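# Seat the loose gear on the gearbox's empty pin

## Task

Set the loose gear onto the free pin of the gearbox so that its teeth mesh with both the centre gear and the outer ring, and it rests flat and as low as the two gears already there. At no point may it drop more than about a finger's width, nor be dropped from higher than the tops of the gear pins. After it is above its pin, release it only once the pin is inside its bore and its teeth line up with the ring's teeth. Afterwards, with the gripper empty, withdraw so it is at least 11 cm away from the gears.

## Robot and tools

Robot: one arm with a two-finger parallel gripper. Joints from base outward: waist, shoulder, elbow, wrist pitch, wrist yaw, wrist roll. Ranges (rad): waist -3.054 to 3.054, shoulder 0.000 to 3.142, elbow 0.000 to 2.356, wrist pitch -1.571 to 1.571, wrist yaw -1.571 to 1.571, wrist roll -3.142 to 3.142. The fingers point along the gripper's +x axis and close along its y axis. The reported end_effector_position is the midpoint between the finger pads, 3 to 4 cm back from the tips.

Scene frame: origin on the table surface under the arm base, +z up, +y to the left when facing along +x. The base may be tilted relative to the table. Results report end_effector_position (m) and end_effector_quat_wxyz plus velocities (m/s, rad/s) in this frame; at long reach the printed position can be off. Joint positions and Joint velocities list the six joints (rad, rad/s) followed by the finger-pad gap (m, m/s). grip_measured is the measured opening on the same scale as the commanded opening. Hand target is the pose the controller currently steers toward. A pose unreachable line means the clearance check (which treats the base's mounting block or post as arm) altered or blocked the command. Joint torques follow the joint order without the gripper; they are never zero, carry fixed per-unit offsets and noise, and friction can mask or imitate loads.

execute_actions(actions): a list of actions run in order. Each action is a table of at most 15 rows; each row lasts one control step (1/30 s) and if fewer than 15 rows are given the last is held to fill 15 steps (0.5 s per action). A row is 7 numbers in [-1, 1]: dx, dy, dz, rx, ry, rz, opening. The first six are an offset from the gripper's measured pose at the start of that action (for the first action of a call, the last pose a result in this scene reported), expressed in the gripper's own axes, not the scene frame. Every row is relative to that same start pose, not to the previous row. Scale: 1.0 = 0.6 m for dx, dy, dz, and 180 degrees for the rotation vector rx, ry, rz. opening is absolute: +1 fully open (0.088 m), empty fingers touch near -0.80, below that no further motion. Fully open to closed needs at least about 0.5 s. An empty list just returns state and images.

move(target, speed, blocking): one 7-number row as above; the offset is from the pose in the scene's last result that showed one, in gripper axes. The gripper follows a straight path there lasting 0.5 to 10 s (cut off at 10 s). speed is top path speed in m/s, 0.002 to 0.5, default 0.25; rotation limited to twice that in rad/s. It turns the shorter way. It does not avoid obstacles, may lag, stray or overshoot speed, especially with the arm near straight. Opening is sent at the start. The move: line reports the ending (done, off_target, moving, held, fault), limits (paced = command clipped; held = some steps blocked, after which the arm may surge faster than speed), and distance from target. blocking=false returns after 0.5 s while motion continues; until a result shows it ended, execute_actions and moves are refused, so use wait or stop.

wait(seconds): 0 to 10, arm holds last command; returns early if a running move ends. stop(): brakes a running move (needs room, more when fast); fingers keep moving. zoom_image(camera, region): camera is cam_head_left, cam_head_right or cam_wrist (each 504x504); region [x0, y0, x1, y1] pixels from top-left, at most 504 by 504. show_instructions(): shows the reference pages. finished_scene(scene): ends scene 1 or 2 irreversibly and reports success; the goal must hold afterward.

Controller behaviour: each step, the commanded pose is clipped to within 70 mm and 16 degrees of the measured pose, then damped inverse kinematics tracks it, favouring position over orientation. After an action the arm goes no further than the last clipped pose, so large offsets must be continued in later actions. Friction may leave the gripper short or slightly tilted, and tiny moves may not happen; check the pose after each move and correct tilt.

Gripping: to hold, command an opening clearly below grip_measured; the bigger the gap, the harder the squeeze (limit about 34 N per pad). Readings may be biased by up to about 1 mm throughout a scene. Fast closing can squeeze harder, sometimes enough to pop open.

Cautions: lower the gear gently, release only with the pin in its hole and the teeth aligned, never letting it fall more than a finger's width or from above the pin tops. Do not knock anything off the table. Contact torque at a joint's limit (N m: waist 17.2, shoulder 21.3, elbow 21.3, wrist pitch 5.61, wrist yaw 5.59, wrist roll 5.24; held weight counts) triggers a 10 s stop and skips the rest of the call. Faster contacts hit harder, and targets set deeper past contact press harder. Holding loads heats motors: warning from 50 °C, a hold at 95 °C, and loss of power if not cooled in 30 to 60 s. Loose objects may occasionally be nudged by outside pushes. The simulation keeps running while you compose replies, with the arm holding its last command. Shorter robot time, smooth motion and low effort are preferred.

Each tool is called after ">>>" by a JSON object that holds its "fn" and its "kwargs".

Reference images:

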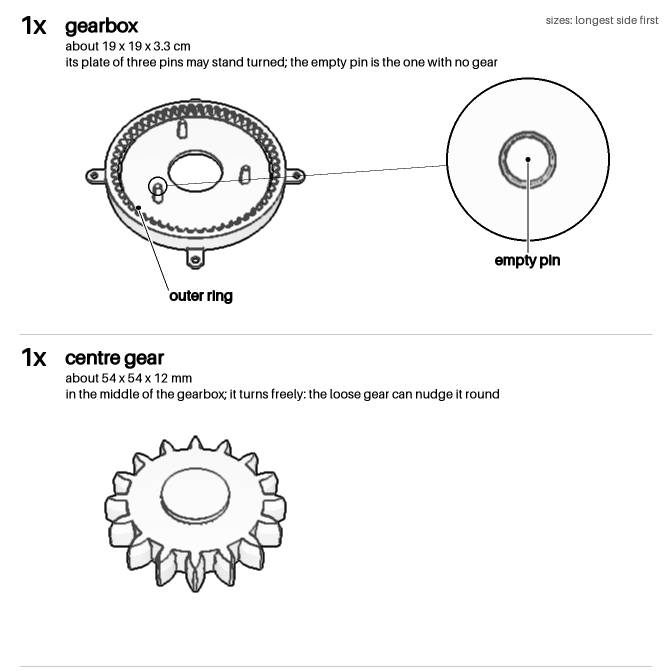

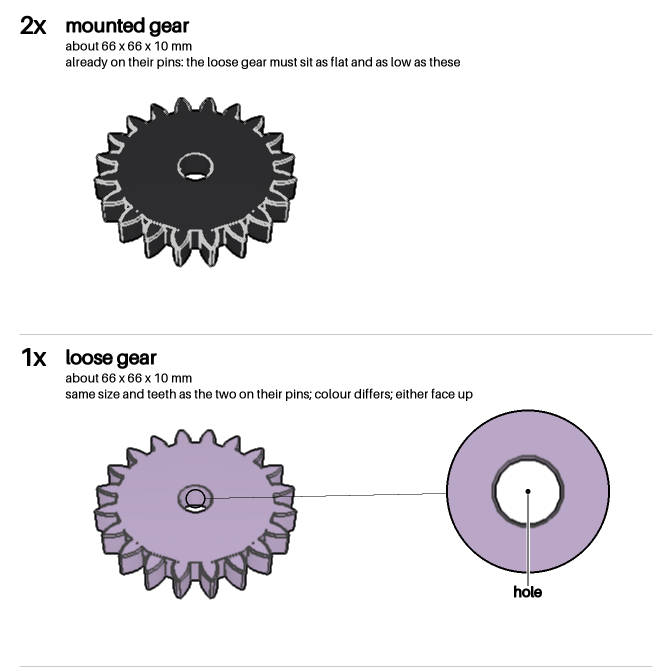

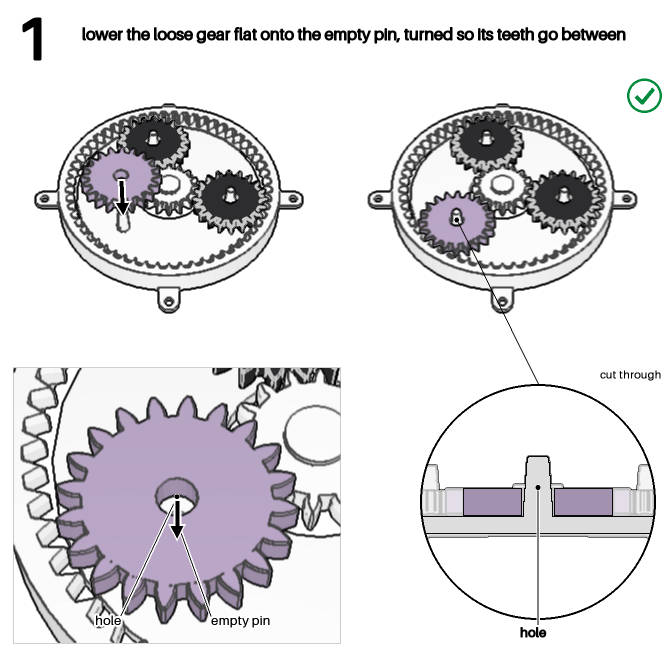

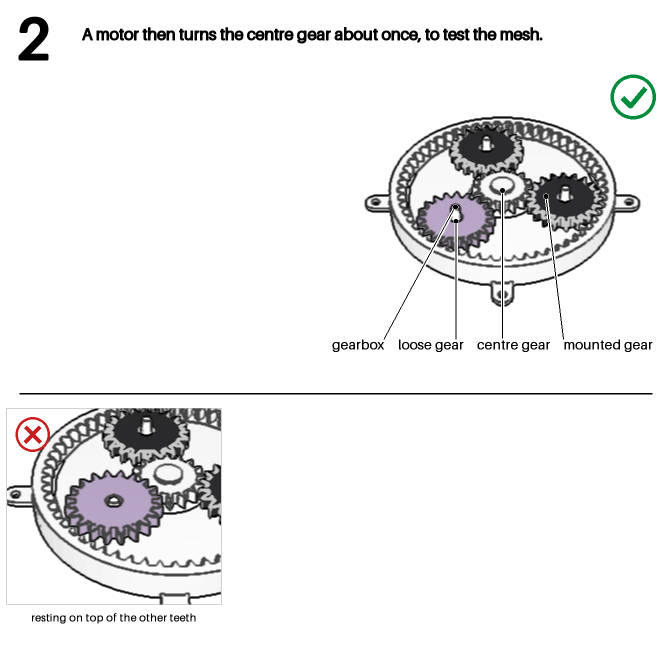

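## Session

>>> {"fn": "execute_actions", "kwargs": {"actions": []}}

Scene clock: 0.00 s.
end_effector_position=(+0.3200, +0.1131, +0.3654) grip_measured=+0.818 end_effector_quat_wxyz=(+0.992, -0.094, -0.012, +0.087) end_effector_velocity=(+0.000, +0.001, +0.003) end_effector_angular_velocity=(-0.005, -0.017, +0.008)
Joint positions: [-0.03   0.872  0.663  0.262  0.    -0.008  0.079]
Joint velocities: [-0.002  0.002 -0.002  0.022 -0.007 -0.007 -0.   ]
Joint torques (N m, as the arm reports them, + toward a larger angle): no reading
Motor temperatures (°C, as the motors report them): [18 22 22 22 21 18]
Heat: hottest shoulder 22 °C (+0.0 °C/min).
Hand target: +0.320, +0.113, +0.365; +0.992, -0.094, -0.012, +0.087

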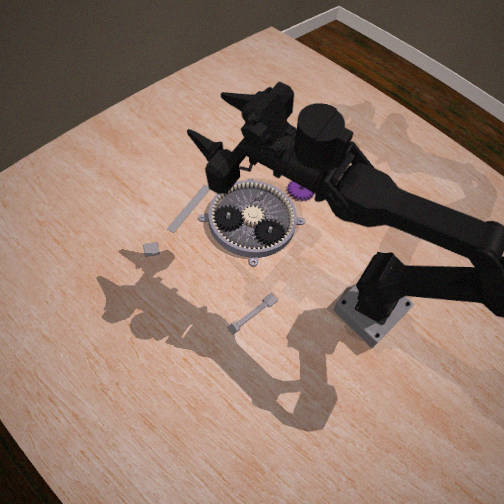

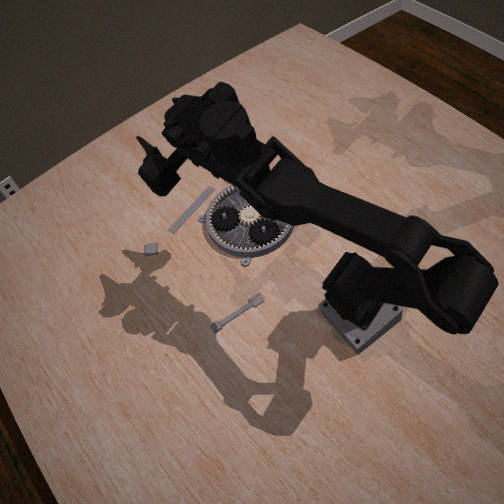

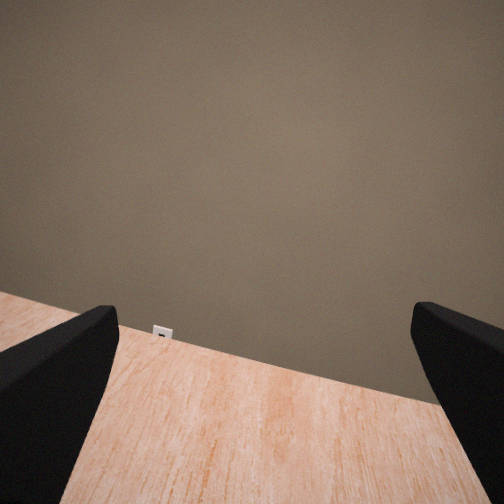

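>>> {"fn": "move", "kwargs": {"target": [0,-0.15,-0.1,0.05,0.5,0.05,1]}}

Scene clock: 6.03 s.
end_effector_position=(+0.3347, +0.0176, +0.3240) grip_measured=+0.981 end_effector_quat_wxyz=(+0.781, -0.074, +0.618, +0.048) end_effector_velocity=(-0.001, -0.001, +0.002) end_effector_angular_velocity=(-0.013, -0.001, +0.018)
Joint positions: [-0.391  1.719  1.94  -1.575 -0.209 -0.32   0.087]
Joint velocities: [-0.002 -0.002  0.007 -0.007  0.007 -0.022 -0.   ]
Joint torques (N m, as the arm reports them, + toward a larger angle): [-1.7  -4.97  6.19  0.64  0.09 -0.14]
Motor temperatures (°C, as the motors report them): [18 22 23 22 21 18]
Heat: hottest elbow 23 °C (+9.9 °C/min).
Hand target: +0.337, +0.015, +0.323; +0.779, -0.076, +0.621, +0.046
Off the commanded pose: 0.004 m, 13 deg.
joint sent to its limit — the command would take joint 4 (wrist pitch) past its lower limit, so that joint was sent only as far as its limit.
move: off_target

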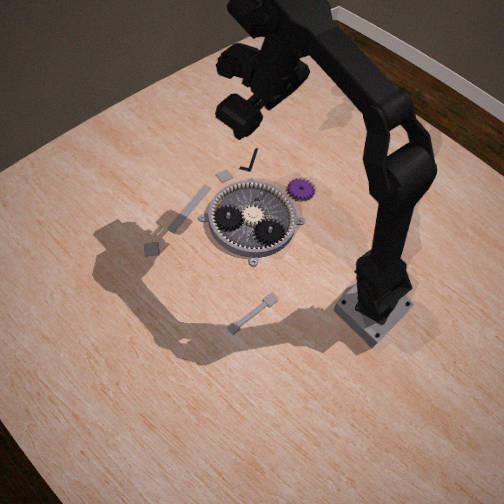

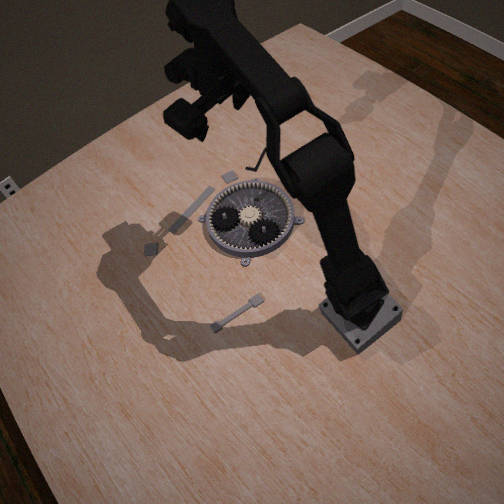

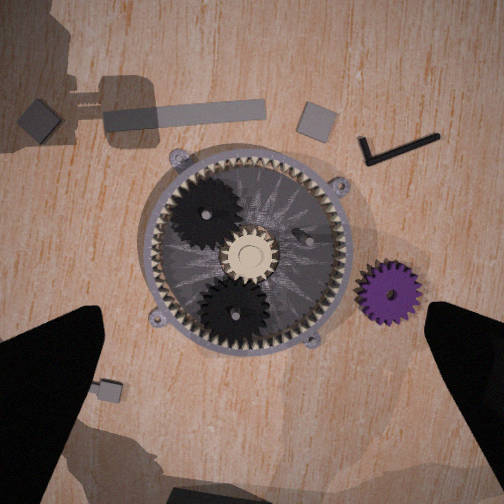

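>>> {"fn": "move", "kwargs": {"target": [0.25,-0.22,0,0,0.073,-0.006,1]}}

Scene clock: 10.57 s.
end_effector_position=(+0.3903, -0.1118, +0.1898) grip_measured=+0.981 end_effector_quat_wxyz=(+0.709, -0.083, +0.700, +0.031) end_effector_velocity=(-0.005, +0.001, -0.004) end_effector_angular_velocity=(+0.018, +0.026, -0.000)
Joint positions: [-0.576  2.134  1.902 -1.35  -0.119 -0.537  0.087]
Joint velocities: [-0.002  0.007 -0.002 -0.022 -0.007 -0.007 -0.   ]
Joint torques (N m, as the arm reports them, + toward a larger angle): [-2.18 -7.21  6.5   0.56  0.15 -0.17]
Motor temperatures (°C, as the motors report them): [18 22 24 22 21 18]
Heat: hottest elbow 24 °C (+11.4 °C/min).
Hand target: +0.392, -0.115, +0.185; +0.706, -0.085, +0.703, +0.032
Off the commanded pose: 0.005 m, 1 deg.
move: done

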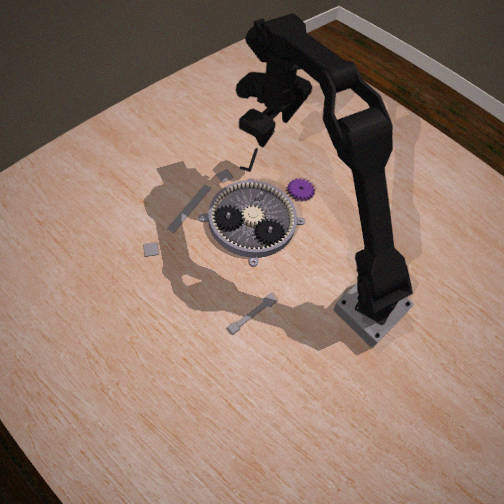

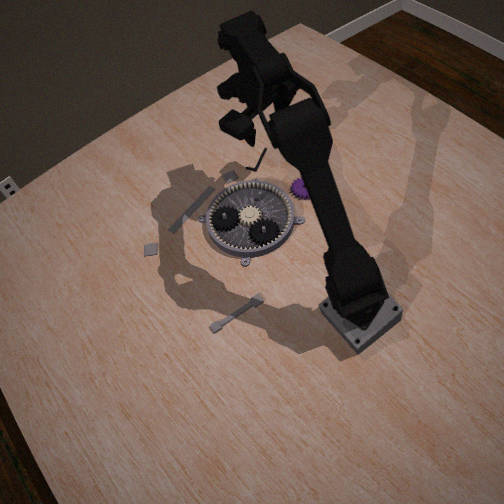

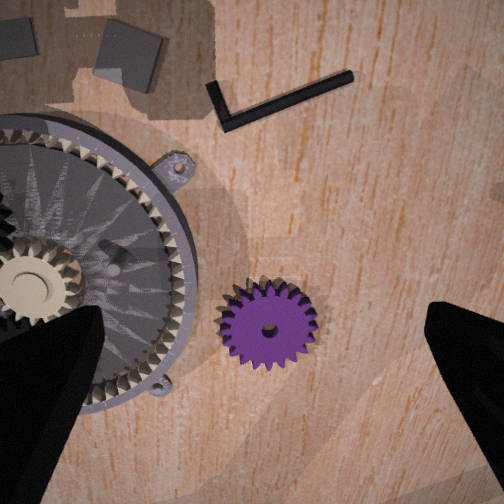

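>>> {"fn": "move", "kwargs": {"target": [0.12,-0.02,-0.13,0,0,0.023,1]}}

>>> {"fn": "move", "kwargs": {"target": [0,0,0,0.417,0,0,1], "speed": 0.4}}

Scene clock: 18.83 s.
end_effector_position=(+0.3196, -0.1430, +0.1172) grip_measured=+0.981 end_effector_quat_wxyz=(+0.705, -0.058, +0.704, +0.055) end_effector_velocity=(-0.004, +0.002, -0.004) end_effector_angular_velocity=(+0.012, +0.006, +0.003)
Joint positions: [-0.714  2.018  1.402 -1.032 -0.166 -0.68   0.087]
Joint velocities: [-0.002 -0.002 -0.022  0.007 -0.007 -0.007  0.   ]
Joint torques (N m, as the arm reports them, + toward a larger angle): [-1.95 -9.21  3.62  0.67 -0.3  -0.14]
Motor temperatures (°C, as the motors report them): [18 24 25 22 22 18]
Heat: hottest elbow 25 °C (+9.6 °C/min).
Hand target: +0.317, -0.142, +0.118; +0.707, -0.058, +0.702, +0.057
Off the commanded pose: 0.004 m, 0 deg.
move: done

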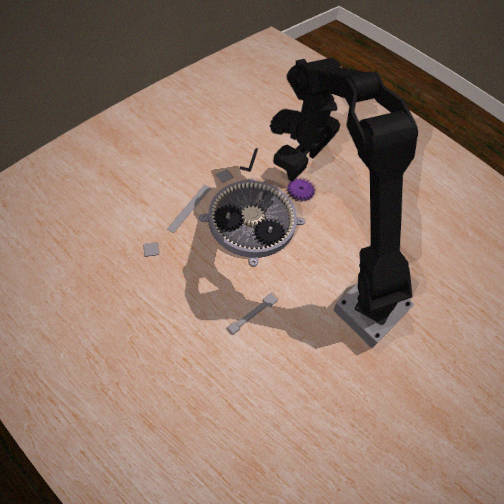

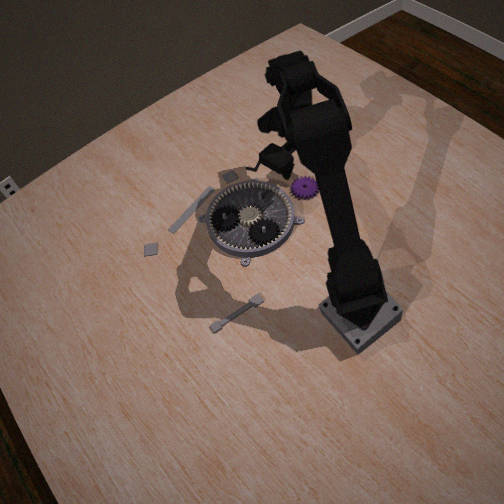

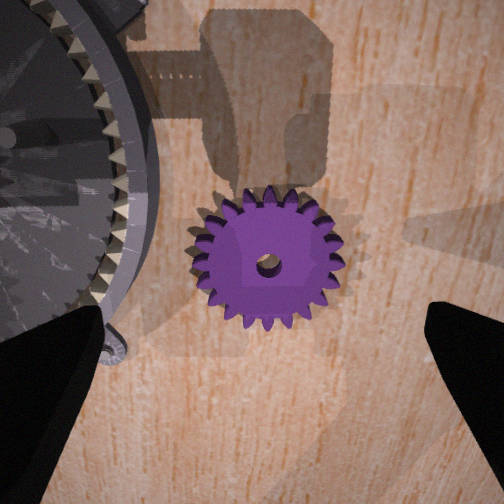

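Scene clock: 21.00 s.
end_effector_position=(+0.3195, -0.1430, +0.1171) grip_measured=+0.981 end_effector_quat_wxyz=(+0.596, +0.382, +0.593, -0.384) end_effector_velocity=(+0.000, -0.002, +0.001) end_effector_angular_velocity=(+0.003, -0.011, -0.013)
Joint positions: [-0.714  2.018  1.402 -1.032 -0.166  0.624  0.087]
Joint velocities: [-0.007 -0.002 -0.002  0.007 -0.007  0.007  0.   ]
Joint torques (N m, as the arm reports them, + toward a larger angle): [-1.75 -7.96  5.08  0.41 -0.03  0.14]
Motor temperatures (°C, as the motors report them): [18 24 25 22 22 18]
Heat: hottest elbow 25 °C (+8.6 °C/min).
Hand target: +0.320, -0.143, +0.117; +0.595, +0.384, +0.592, -0.386
Off the commanded pose: 0.000 m, 0 deg.
move: done

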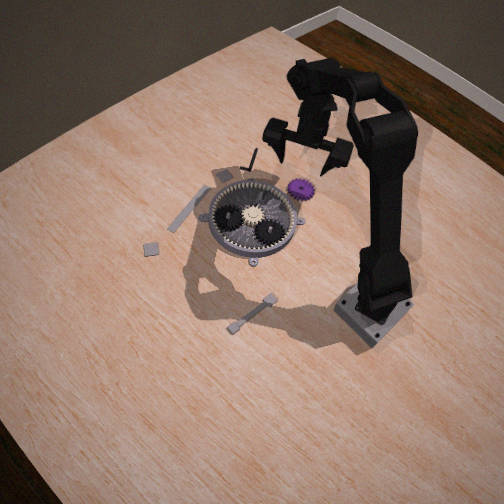

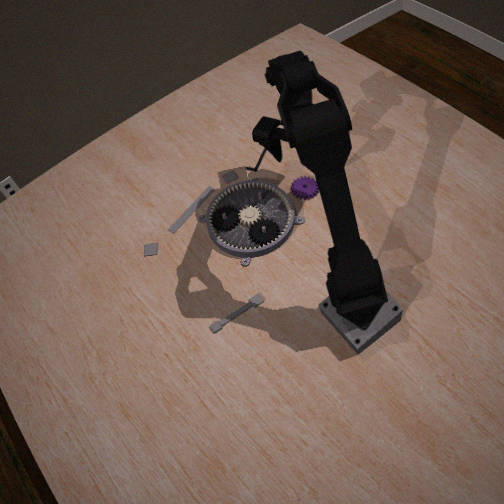

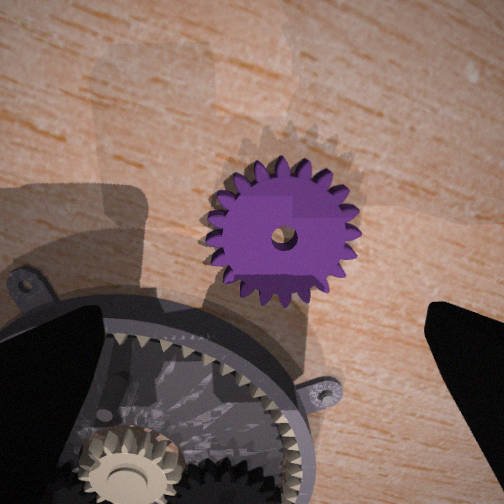

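>>> {"fn": "move", "kwargs": {"target": [0.1,-0.019,0.002,0,0,0,1], "speed": 0.1}}

Scene clock: 26.70 s.
end_effector_position=(+0.3149, -0.1506, +0.0653) grip_measured=+0.981 end_effector_quat_wxyz=(+0.605, +0.381, +0.585, -0.383) end_effector_velocity=(-0.001, +0.003, -0.001) end_effector_angular_velocity=(+0.025, -0.001, +0.003)
Joint positions: [-0.714  2.075  1.258 -0.806 -0.166  0.626  0.087]
Joint velocities: [-0.002  0.002 -0.002 -0.007 -0.022 -0.007  0.   ]
Joint torques (N m, as the arm reports them, + toward a larger angle): [-1.64 -6.24  3.44  0.75 -0.03 -0.05]
Motor temperatures (°C, as the motors report them): [18 25 25 22 21 18]
Heat: hottest shoulder 25 °C (+6.7 °C/min).
Hand target: +0.310, -0.149, +0.057; +0.596, +0.382, +0.593, -0.384
Off the commanded pose: 0.010 m, 1 deg.
move: off_target

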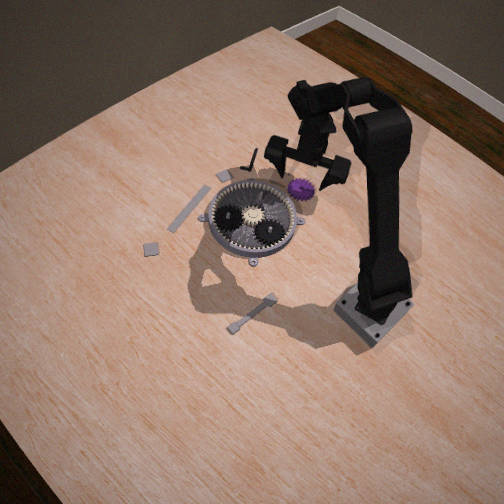

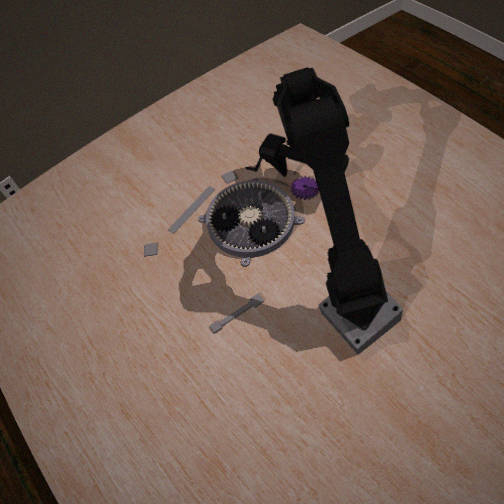

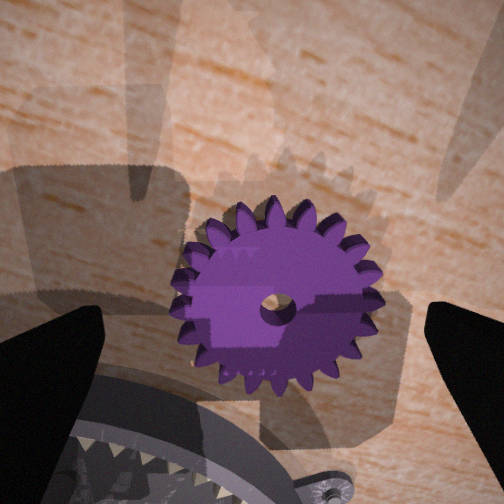

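>>> {"fn": "move", "kwargs": {"target": [0.055,-0.014,-0.012,0,0.012,-0.009,0.9], "speed": 0.05}}

Scene clock: 31.93 s.
end_effector_position=(+0.3104, -0.1505, +0.0429) grip_measured=+0.899 end_effector_quat_wxyz=(+0.599, +0.381, +0.592, -0.383) end_effector_velocity=(-0.002, -0.001, -0.001) end_effector_angular_velocity=(-0.008, +0.001, +0.020)
Joint positions: [-0.709  2.119  1.221 -0.743 -0.167  0.626  0.083]
Joint velocities: [-0.002 -0.002 -0.007  0.007  0.007 -0.022 -0.   ]
Joint torques (N m, as the arm reports them, + toward a larger angle): [-1.3  -5.6   3.09  1.06  0.    0.01]
Motor temperatures (°C, as the motors report them): [18 25 25 22 21 18]
Heat: hottest shoulder 25 °C (+5.6 °C/min).
Hand target: +0.305, -0.148, +0.032; +0.588, +0.380, +0.602, -0.384
Off the commanded pose: 0.012 m, 2 deg.
move: off_target

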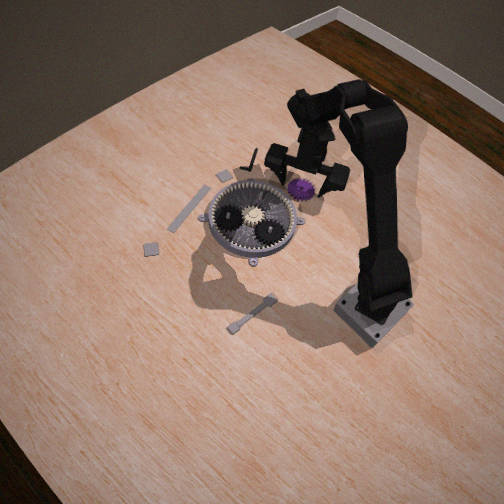

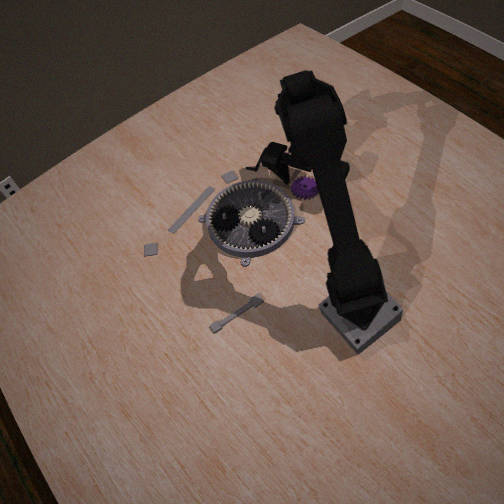

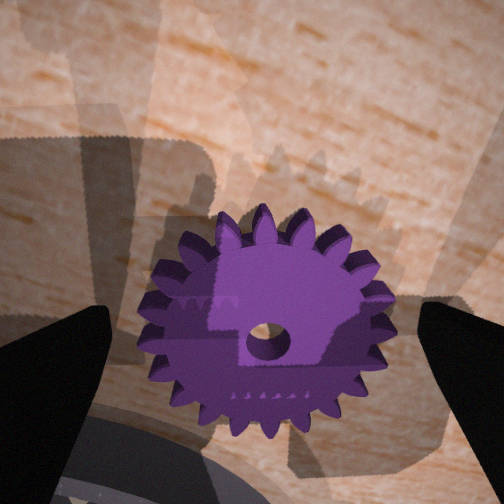

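Likely touching the table. Grip and lift.

>>> {"fn": "move", "kwargs": {"target": [0,0,0,0,0,0,0.2]}}

>>> {"fn": "move", "kwargs": {"target": [-0.1,0,0,0,0,0,0.2], "speed": 0.1}}

>>> {"fn": "move", "kwargs": {"target": [0,0.1,-0.1,0,0,0,0.2], "speed": 0.1}}

Scene clock: 36.50 s.
end_effector_position=(+0.3111, -0.1502, +0.0426) grip_measured=+0.515 end_effector_quat_wxyz=(+0.599, +0.382, +0.591, -0.381) end_effector_velocity=(-0.003, +0.002, -0.001) end_effector_angular_velocity=(+0.012, +0.006, +0.003)
Joint positions: [-0.709  2.119  1.22  -0.74  -0.171  0.626  0.064]
Joint velocities: [-0.002 -0.002 -0.007 -0.007 -0.007 -0.007  0.   ]
Joint torques (N m, as the arm reports them, + toward a larger angle): [-1.75 -8.07  4.56  0.18  0.14 -0.02]
Motor temperatures (°C, as the motors report them): [18 26 25 22 21 18]
Heat: hottest shoulder 26 °C (+6.6 °C/min).
Hand target: +0.310, -0.150, +0.043; +0.599, +0.381, +0.592, -0.383
Off the commanded pose: 0.001 m, 0 deg.
move: done

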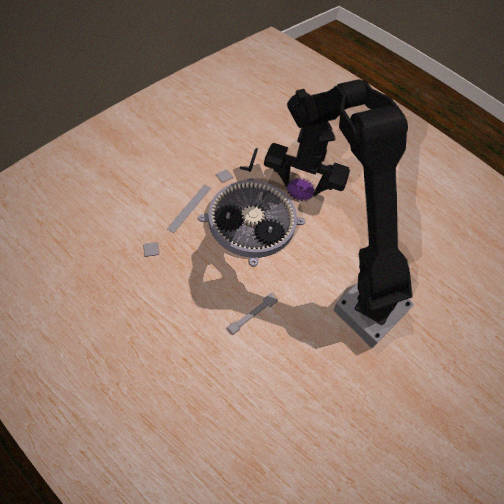

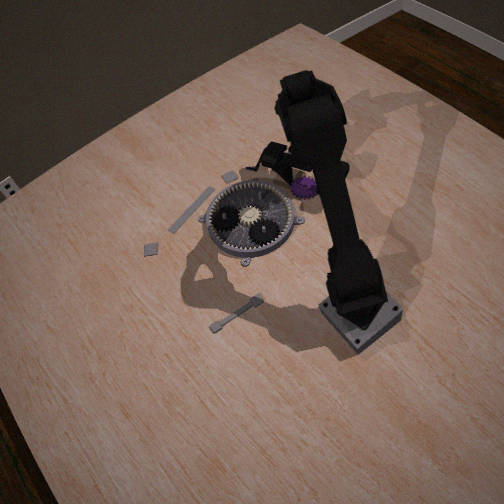

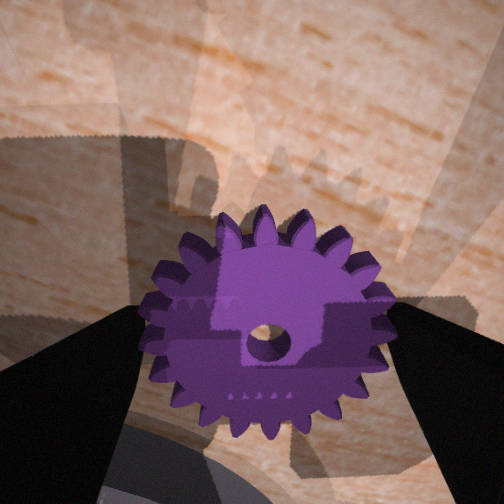

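Scene clock: 37.50 s.
end_effector_position=(+0.3071, -0.1481, +0.0960) grip_measured=+0.515 end_effector_quat_wxyz=(+0.591, +0.385, +0.597, -0.382) end_effector_velocity=(-0.002, -0.001, -0.000) end_effector_angular_velocity=(-0.003, +0.009, +0.004)
Joint positions: [-0.736  2.027  1.319 -0.955 -0.172  0.601  0.064]
Joint velocities: [-0.002  0.002  0.002 -0.007  0.007 -0.007 -0.002]
Joint torques (N m, as the arm reports them, + toward a larger angle): [-1.92 -9.04  6.02  0.18  0.05 -0.17]
Motor temperatures (°C, as the motors report them): [18 26 25 22 21 18]
Heat: hottest shoulder 26 °C (+6.4 °C/min).
Hand target: +0.310, -0.150, +0.103; +0.599, +0.382, +0.591, -0.381
Off the commanded pose: 0.008 m, 1 deg.
move: done

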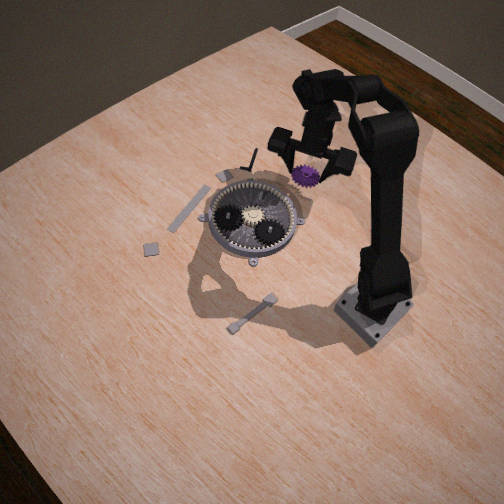

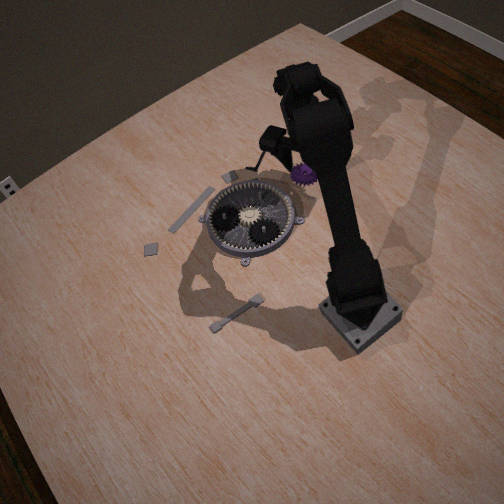

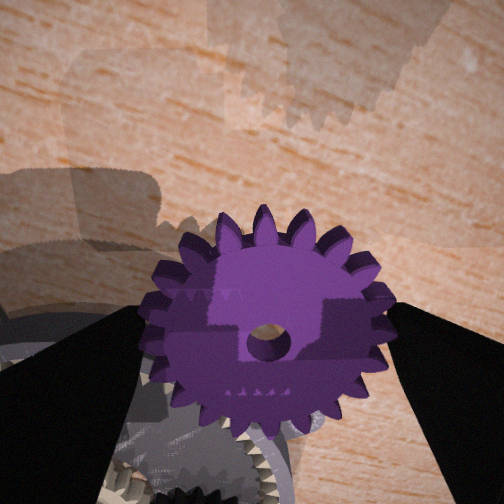

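Scene clock: 38.73 s.
end_effector_position=(+0.3366, -0.0706, +0.0930) grip_measured=+0.515 end_effector_quat_wxyz=(+0.589, +0.383, +0.600, -0.383) end_effector_velocity=(-0.002, +0.001, +0.002) end_effector_angular_velocity=(+0.008, -0.000, +0.004)
Joint positions: [-0.502  1.989  1.315 -0.955 -0.185  0.836  0.064]
Joint velocities: [-0.002 -0.007 -0.002 -0.007 -0.007 -0.007  0.001]
Joint torques (N m, as the arm reports them, + toward a larger angle): [-1.57 -9.24  4.62  0.26 -0.15  0.14]
Motor temperatures (°C, as the motors report them): [18 26 25 22 21 18]
Heat: hottest shoulder 26 °C (+6.2 °C/min).
Hand target: +0.337, -0.069, +0.097; +0.592, +0.385, +0.597, -0.382
Off the commanded pose: 0.004 m, 1 deg.
move: done

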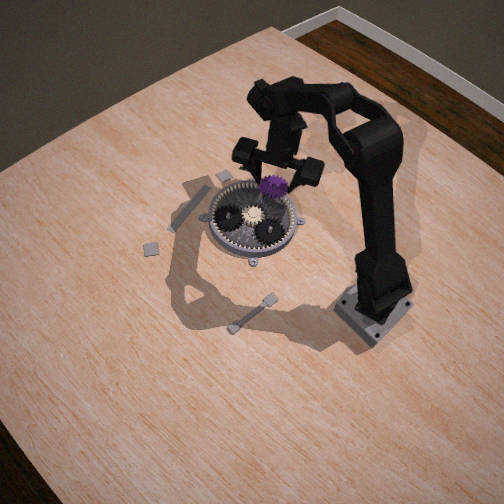

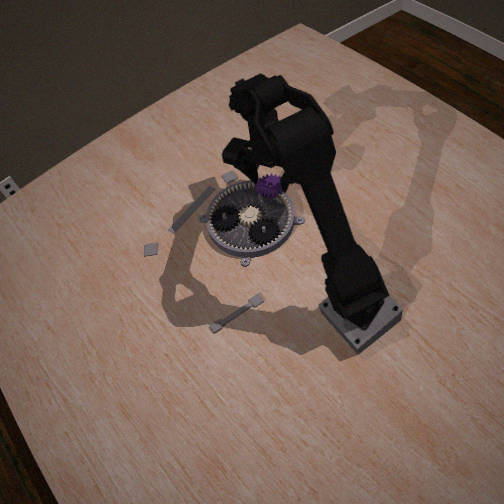

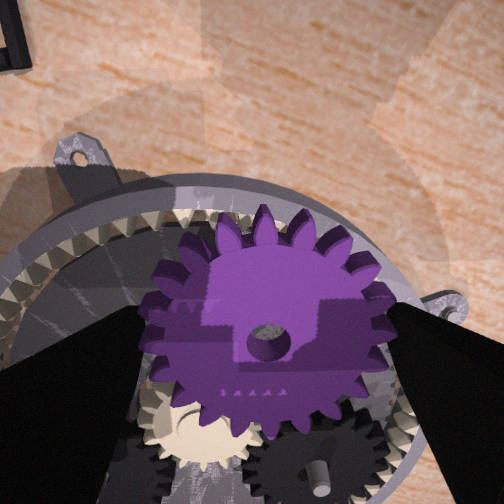

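>>> {"fn": "move", "kwargs": {"target": [0.012,0.046,-0.02,0,-0.006,0.005,0.2], "speed": 0.06}}

Scene clock: 45.43 s.
end_effector_position=(+0.3538, -0.0476, +0.0887) grip_measured=+0.515 end_effector_quat_wxyz=(+0.599, +0.383, +0.591, -0.381) end_effector_velocity=(+0.003, -0.000, +0.002) end_effector_angular_velocity=(+0.004, -0.014, -0.007)
Joint positions: [-0.425  2.     1.335 -0.921 -0.185  0.916  0.064]
Joint velocities: [-0.002 -0.002  0.002  0.007 -0.007  0.007 -0.002]
Joint torques (N m, as the arm reports them, + toward a larger angle): [-1.66 -6.33  5.95  0.64  0.03  0.12]
Motor temperatures (°C, as the motors report them): [18 27 25 22 21 18]
Heat: hottest shoulder 27 °C (+6.6 °C/min).
Hand target: +0.357, -0.048, +0.086; +0.598, +0.384, +0.591, -0.382
Off the commanded pose: 0.004 m, 0 deg.
move: done

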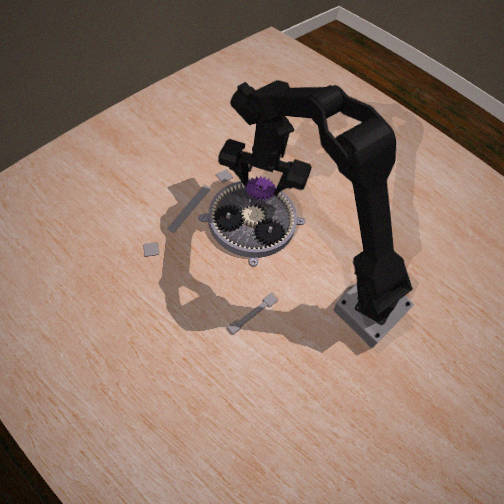

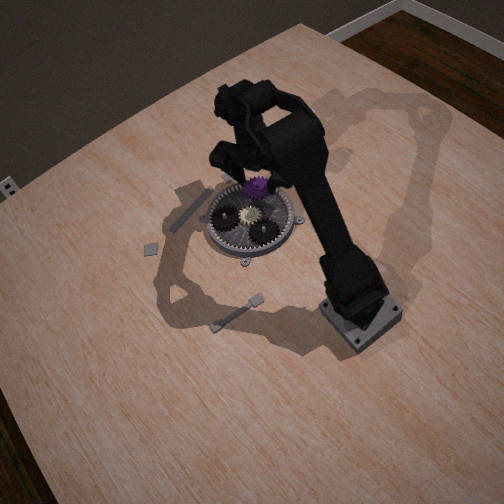

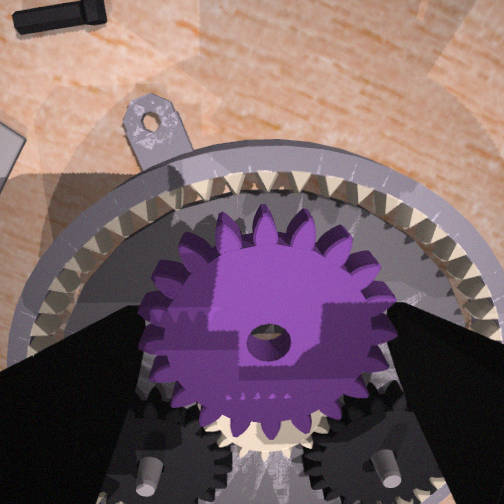

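>>> {"fn": "move", "kwargs": {"target": [0.028,0,-0.004,0,0.006,-0.005,0.2], "speed": 0.03}}

Scene clock: 51.60 s.
end_effector_position=(+0.3571, -0.0466, +0.0799) grip_measured=+0.515 end_effector_quat_wxyz=(+0.600, +0.382, +0.592, -0.378) end_effector_velocity=(-0.000, +0.002, -0.001) end_effector_angular_velocity=(+0.007, -0.003, +0.010)
Joint positions: [-0.416  2.023  1.332 -0.894 -0.187  0.918  0.064]
Joint velocities: [ 0.002 -0.002 -0.007  0.007 -0.007 -0.007 -0.001]
Joint torques (N m, as the arm reports them, + toward a larger angle): [-1.63 -6.48  3.65  0.66 -0.19  0.12]
Motor temperatures (°C, as the motors report them): [18 27 25 22 21 18]
Heat: hottest shoulder 27 °C (+5.8 °C/min).
Hand target: +0.353, -0.045, +0.072; +0.590, +0.382, +0.600, -0.382
Off the commanded pose: 0.009 m, 1 deg.
move: off_target

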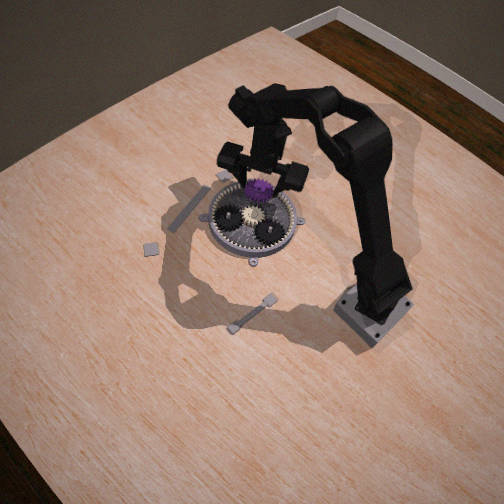

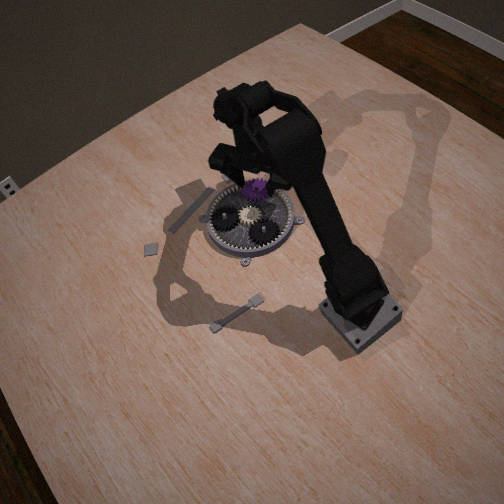

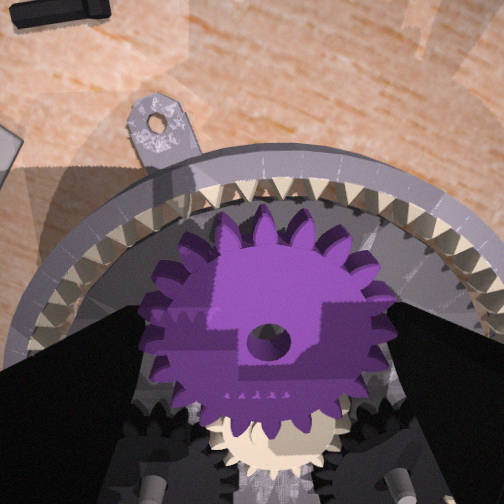

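>>> {"fn": "zoom_image", "kwargs": {"camera": "cam_wrist", "region": [170,160,370,380]}}

Region (170, 160, 370, 380) of cam_wrist's 504x504 image, scaled by 2.291, with more detail than that image has; it fills the left 458 columns of this view, and the rest is white.

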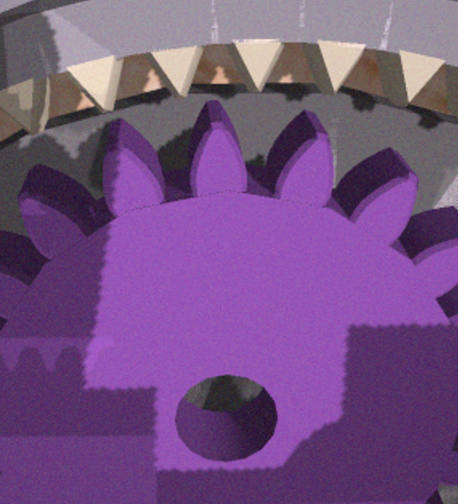

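>>> {"fn": "move", "kwargs": {"target": [0.016,-0.006,0.003,0,0.006,-0.006,0.2], "speed": 0.02}}

>>> {"fn": "zoom_image", "kwargs": {"camera": "cam_wrist", "region": [170,160,370,380]}}

Scene clock: 61.73 s.
end_effector_position=(+0.3557, -0.0484, +0.0763) grip_measured=+0.514 end_effector_quat_wxyz=(+0.596, +0.381, +0.596, -0.379) end_effector_velocity=(+0.000, +0.002, -0.001) end_effector_angular_velocity=(+0.021, -0.008, +0.020)
Joint positions: [-0.42   2.034  1.331 -0.894 -0.188  0.912  0.064]
Joint velocities: [-0.002 -0.002 -0.007  0.007 -0.022 -0.022 -0.001]
Joint torques (N m, as the arm reports them, + toward a larger angle): [-2.12 -6.1   5.02  0.53 -0.09 -0.16]
Motor temperatures (°C, as the motors report them): [18 27 25 22 21 18]
Heat: hottest shoulder 27 °C (+4.0 °C/min).
Hand target: +0.355, -0.050, +0.070; +0.591, +0.380, +0.602, -0.380
Off the commanded pose: 0.006 m, 1 deg.
move: done

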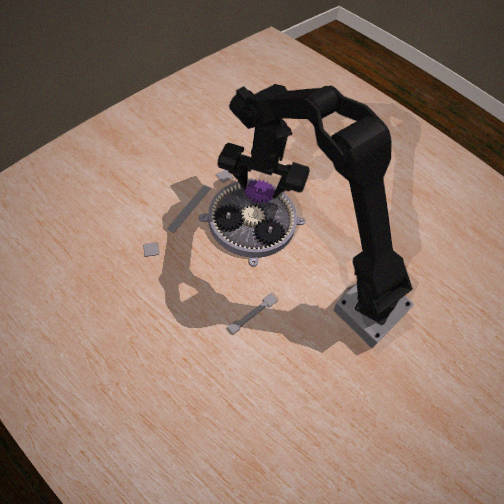

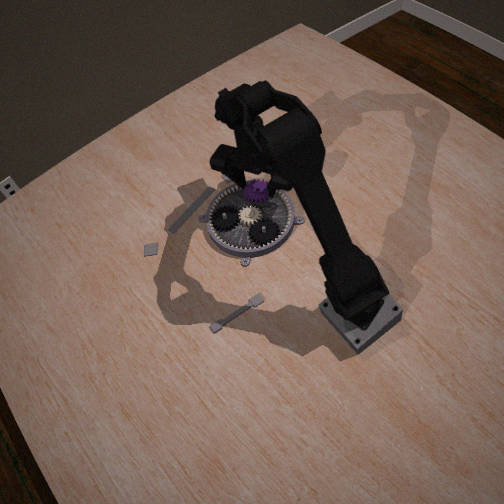

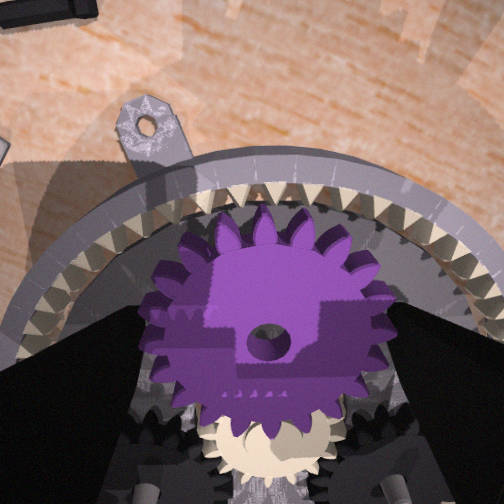

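Region (170, 160, 370, 380) of cam_wrist's 504x504 image, scaled by 2.291, with more detail than that image has; it fills the left 458 columns of this view, and the rest is white.

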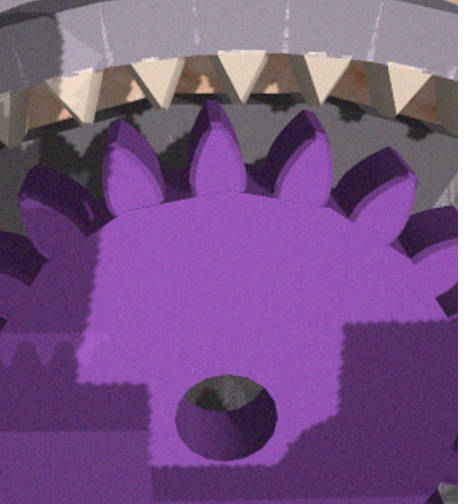

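Move outward more.

>>> {"fn": "move", "kwargs": {"target": [0.006,0.004,0.011,0,0,0,0.2], "speed": 0.02}}

>>> {"fn": "zoom_image", "kwargs": {"camera": "cam_wrist", "region": [170,160,370,380]}}

Scene clock: 70.03 s.
end_effector_position=(+0.3587, -0.0513, +0.0766) grip_measured=+0.515 end_effector_quat_wxyz=(+0.598, +0.382, +0.594, -0.379) end_effector_velocity=(-0.003, -0.001, +0.001) end_effector_angular_velocity=(+0.011, +0.013, -0.003)
Joint positions: [-0.426  2.042  1.343 -0.893 -0.188  0.909  0.064]
Joint velocities: [-0.007  0.002  0.007 -0.022 -0.007 -0.007 -0.001]
Joint torques (N m, as the arm reports them, + toward a larger angle): [-2.12 -6.23  5.84  0.62 -0.01 -0.15]
Motor temperatures (°C, as the motors report them): [18 27 26 22 21 18]
Heat: hottest shoulder 27 °C (+3.0 °C/min).
Hand target: +0.361, -0.053, +0.073; +0.597, +0.381, +0.596, -0.379
Off the commanded pose: 0.005 m, 0 deg.
move: done

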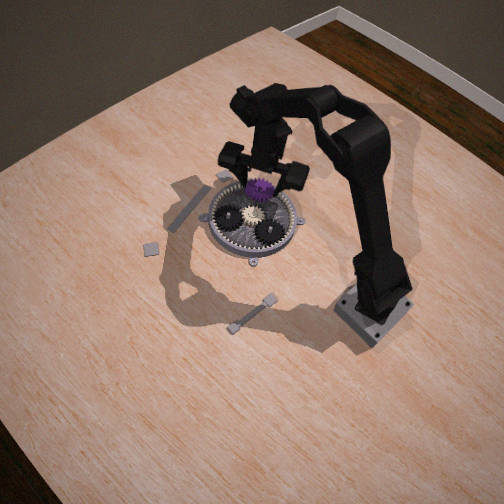

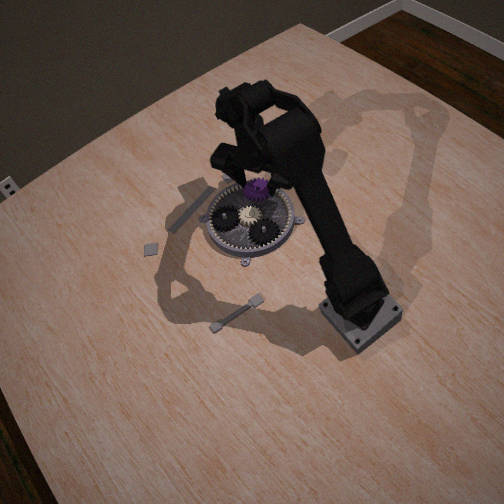

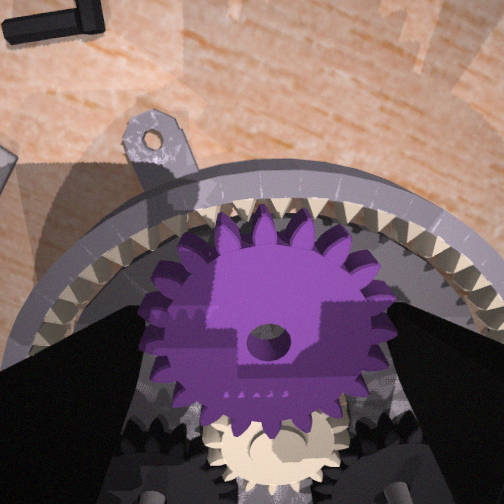

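Region (170, 160, 370, 380) of cam_wrist's 504x504 image, scaled by 2.291, with more detail than that image has; it fills the left 458 columns of this view, and the rest is white.

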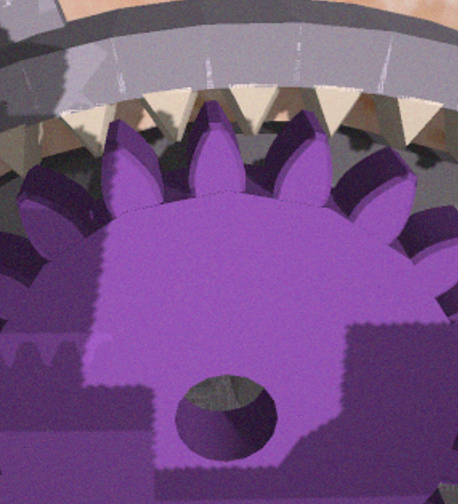

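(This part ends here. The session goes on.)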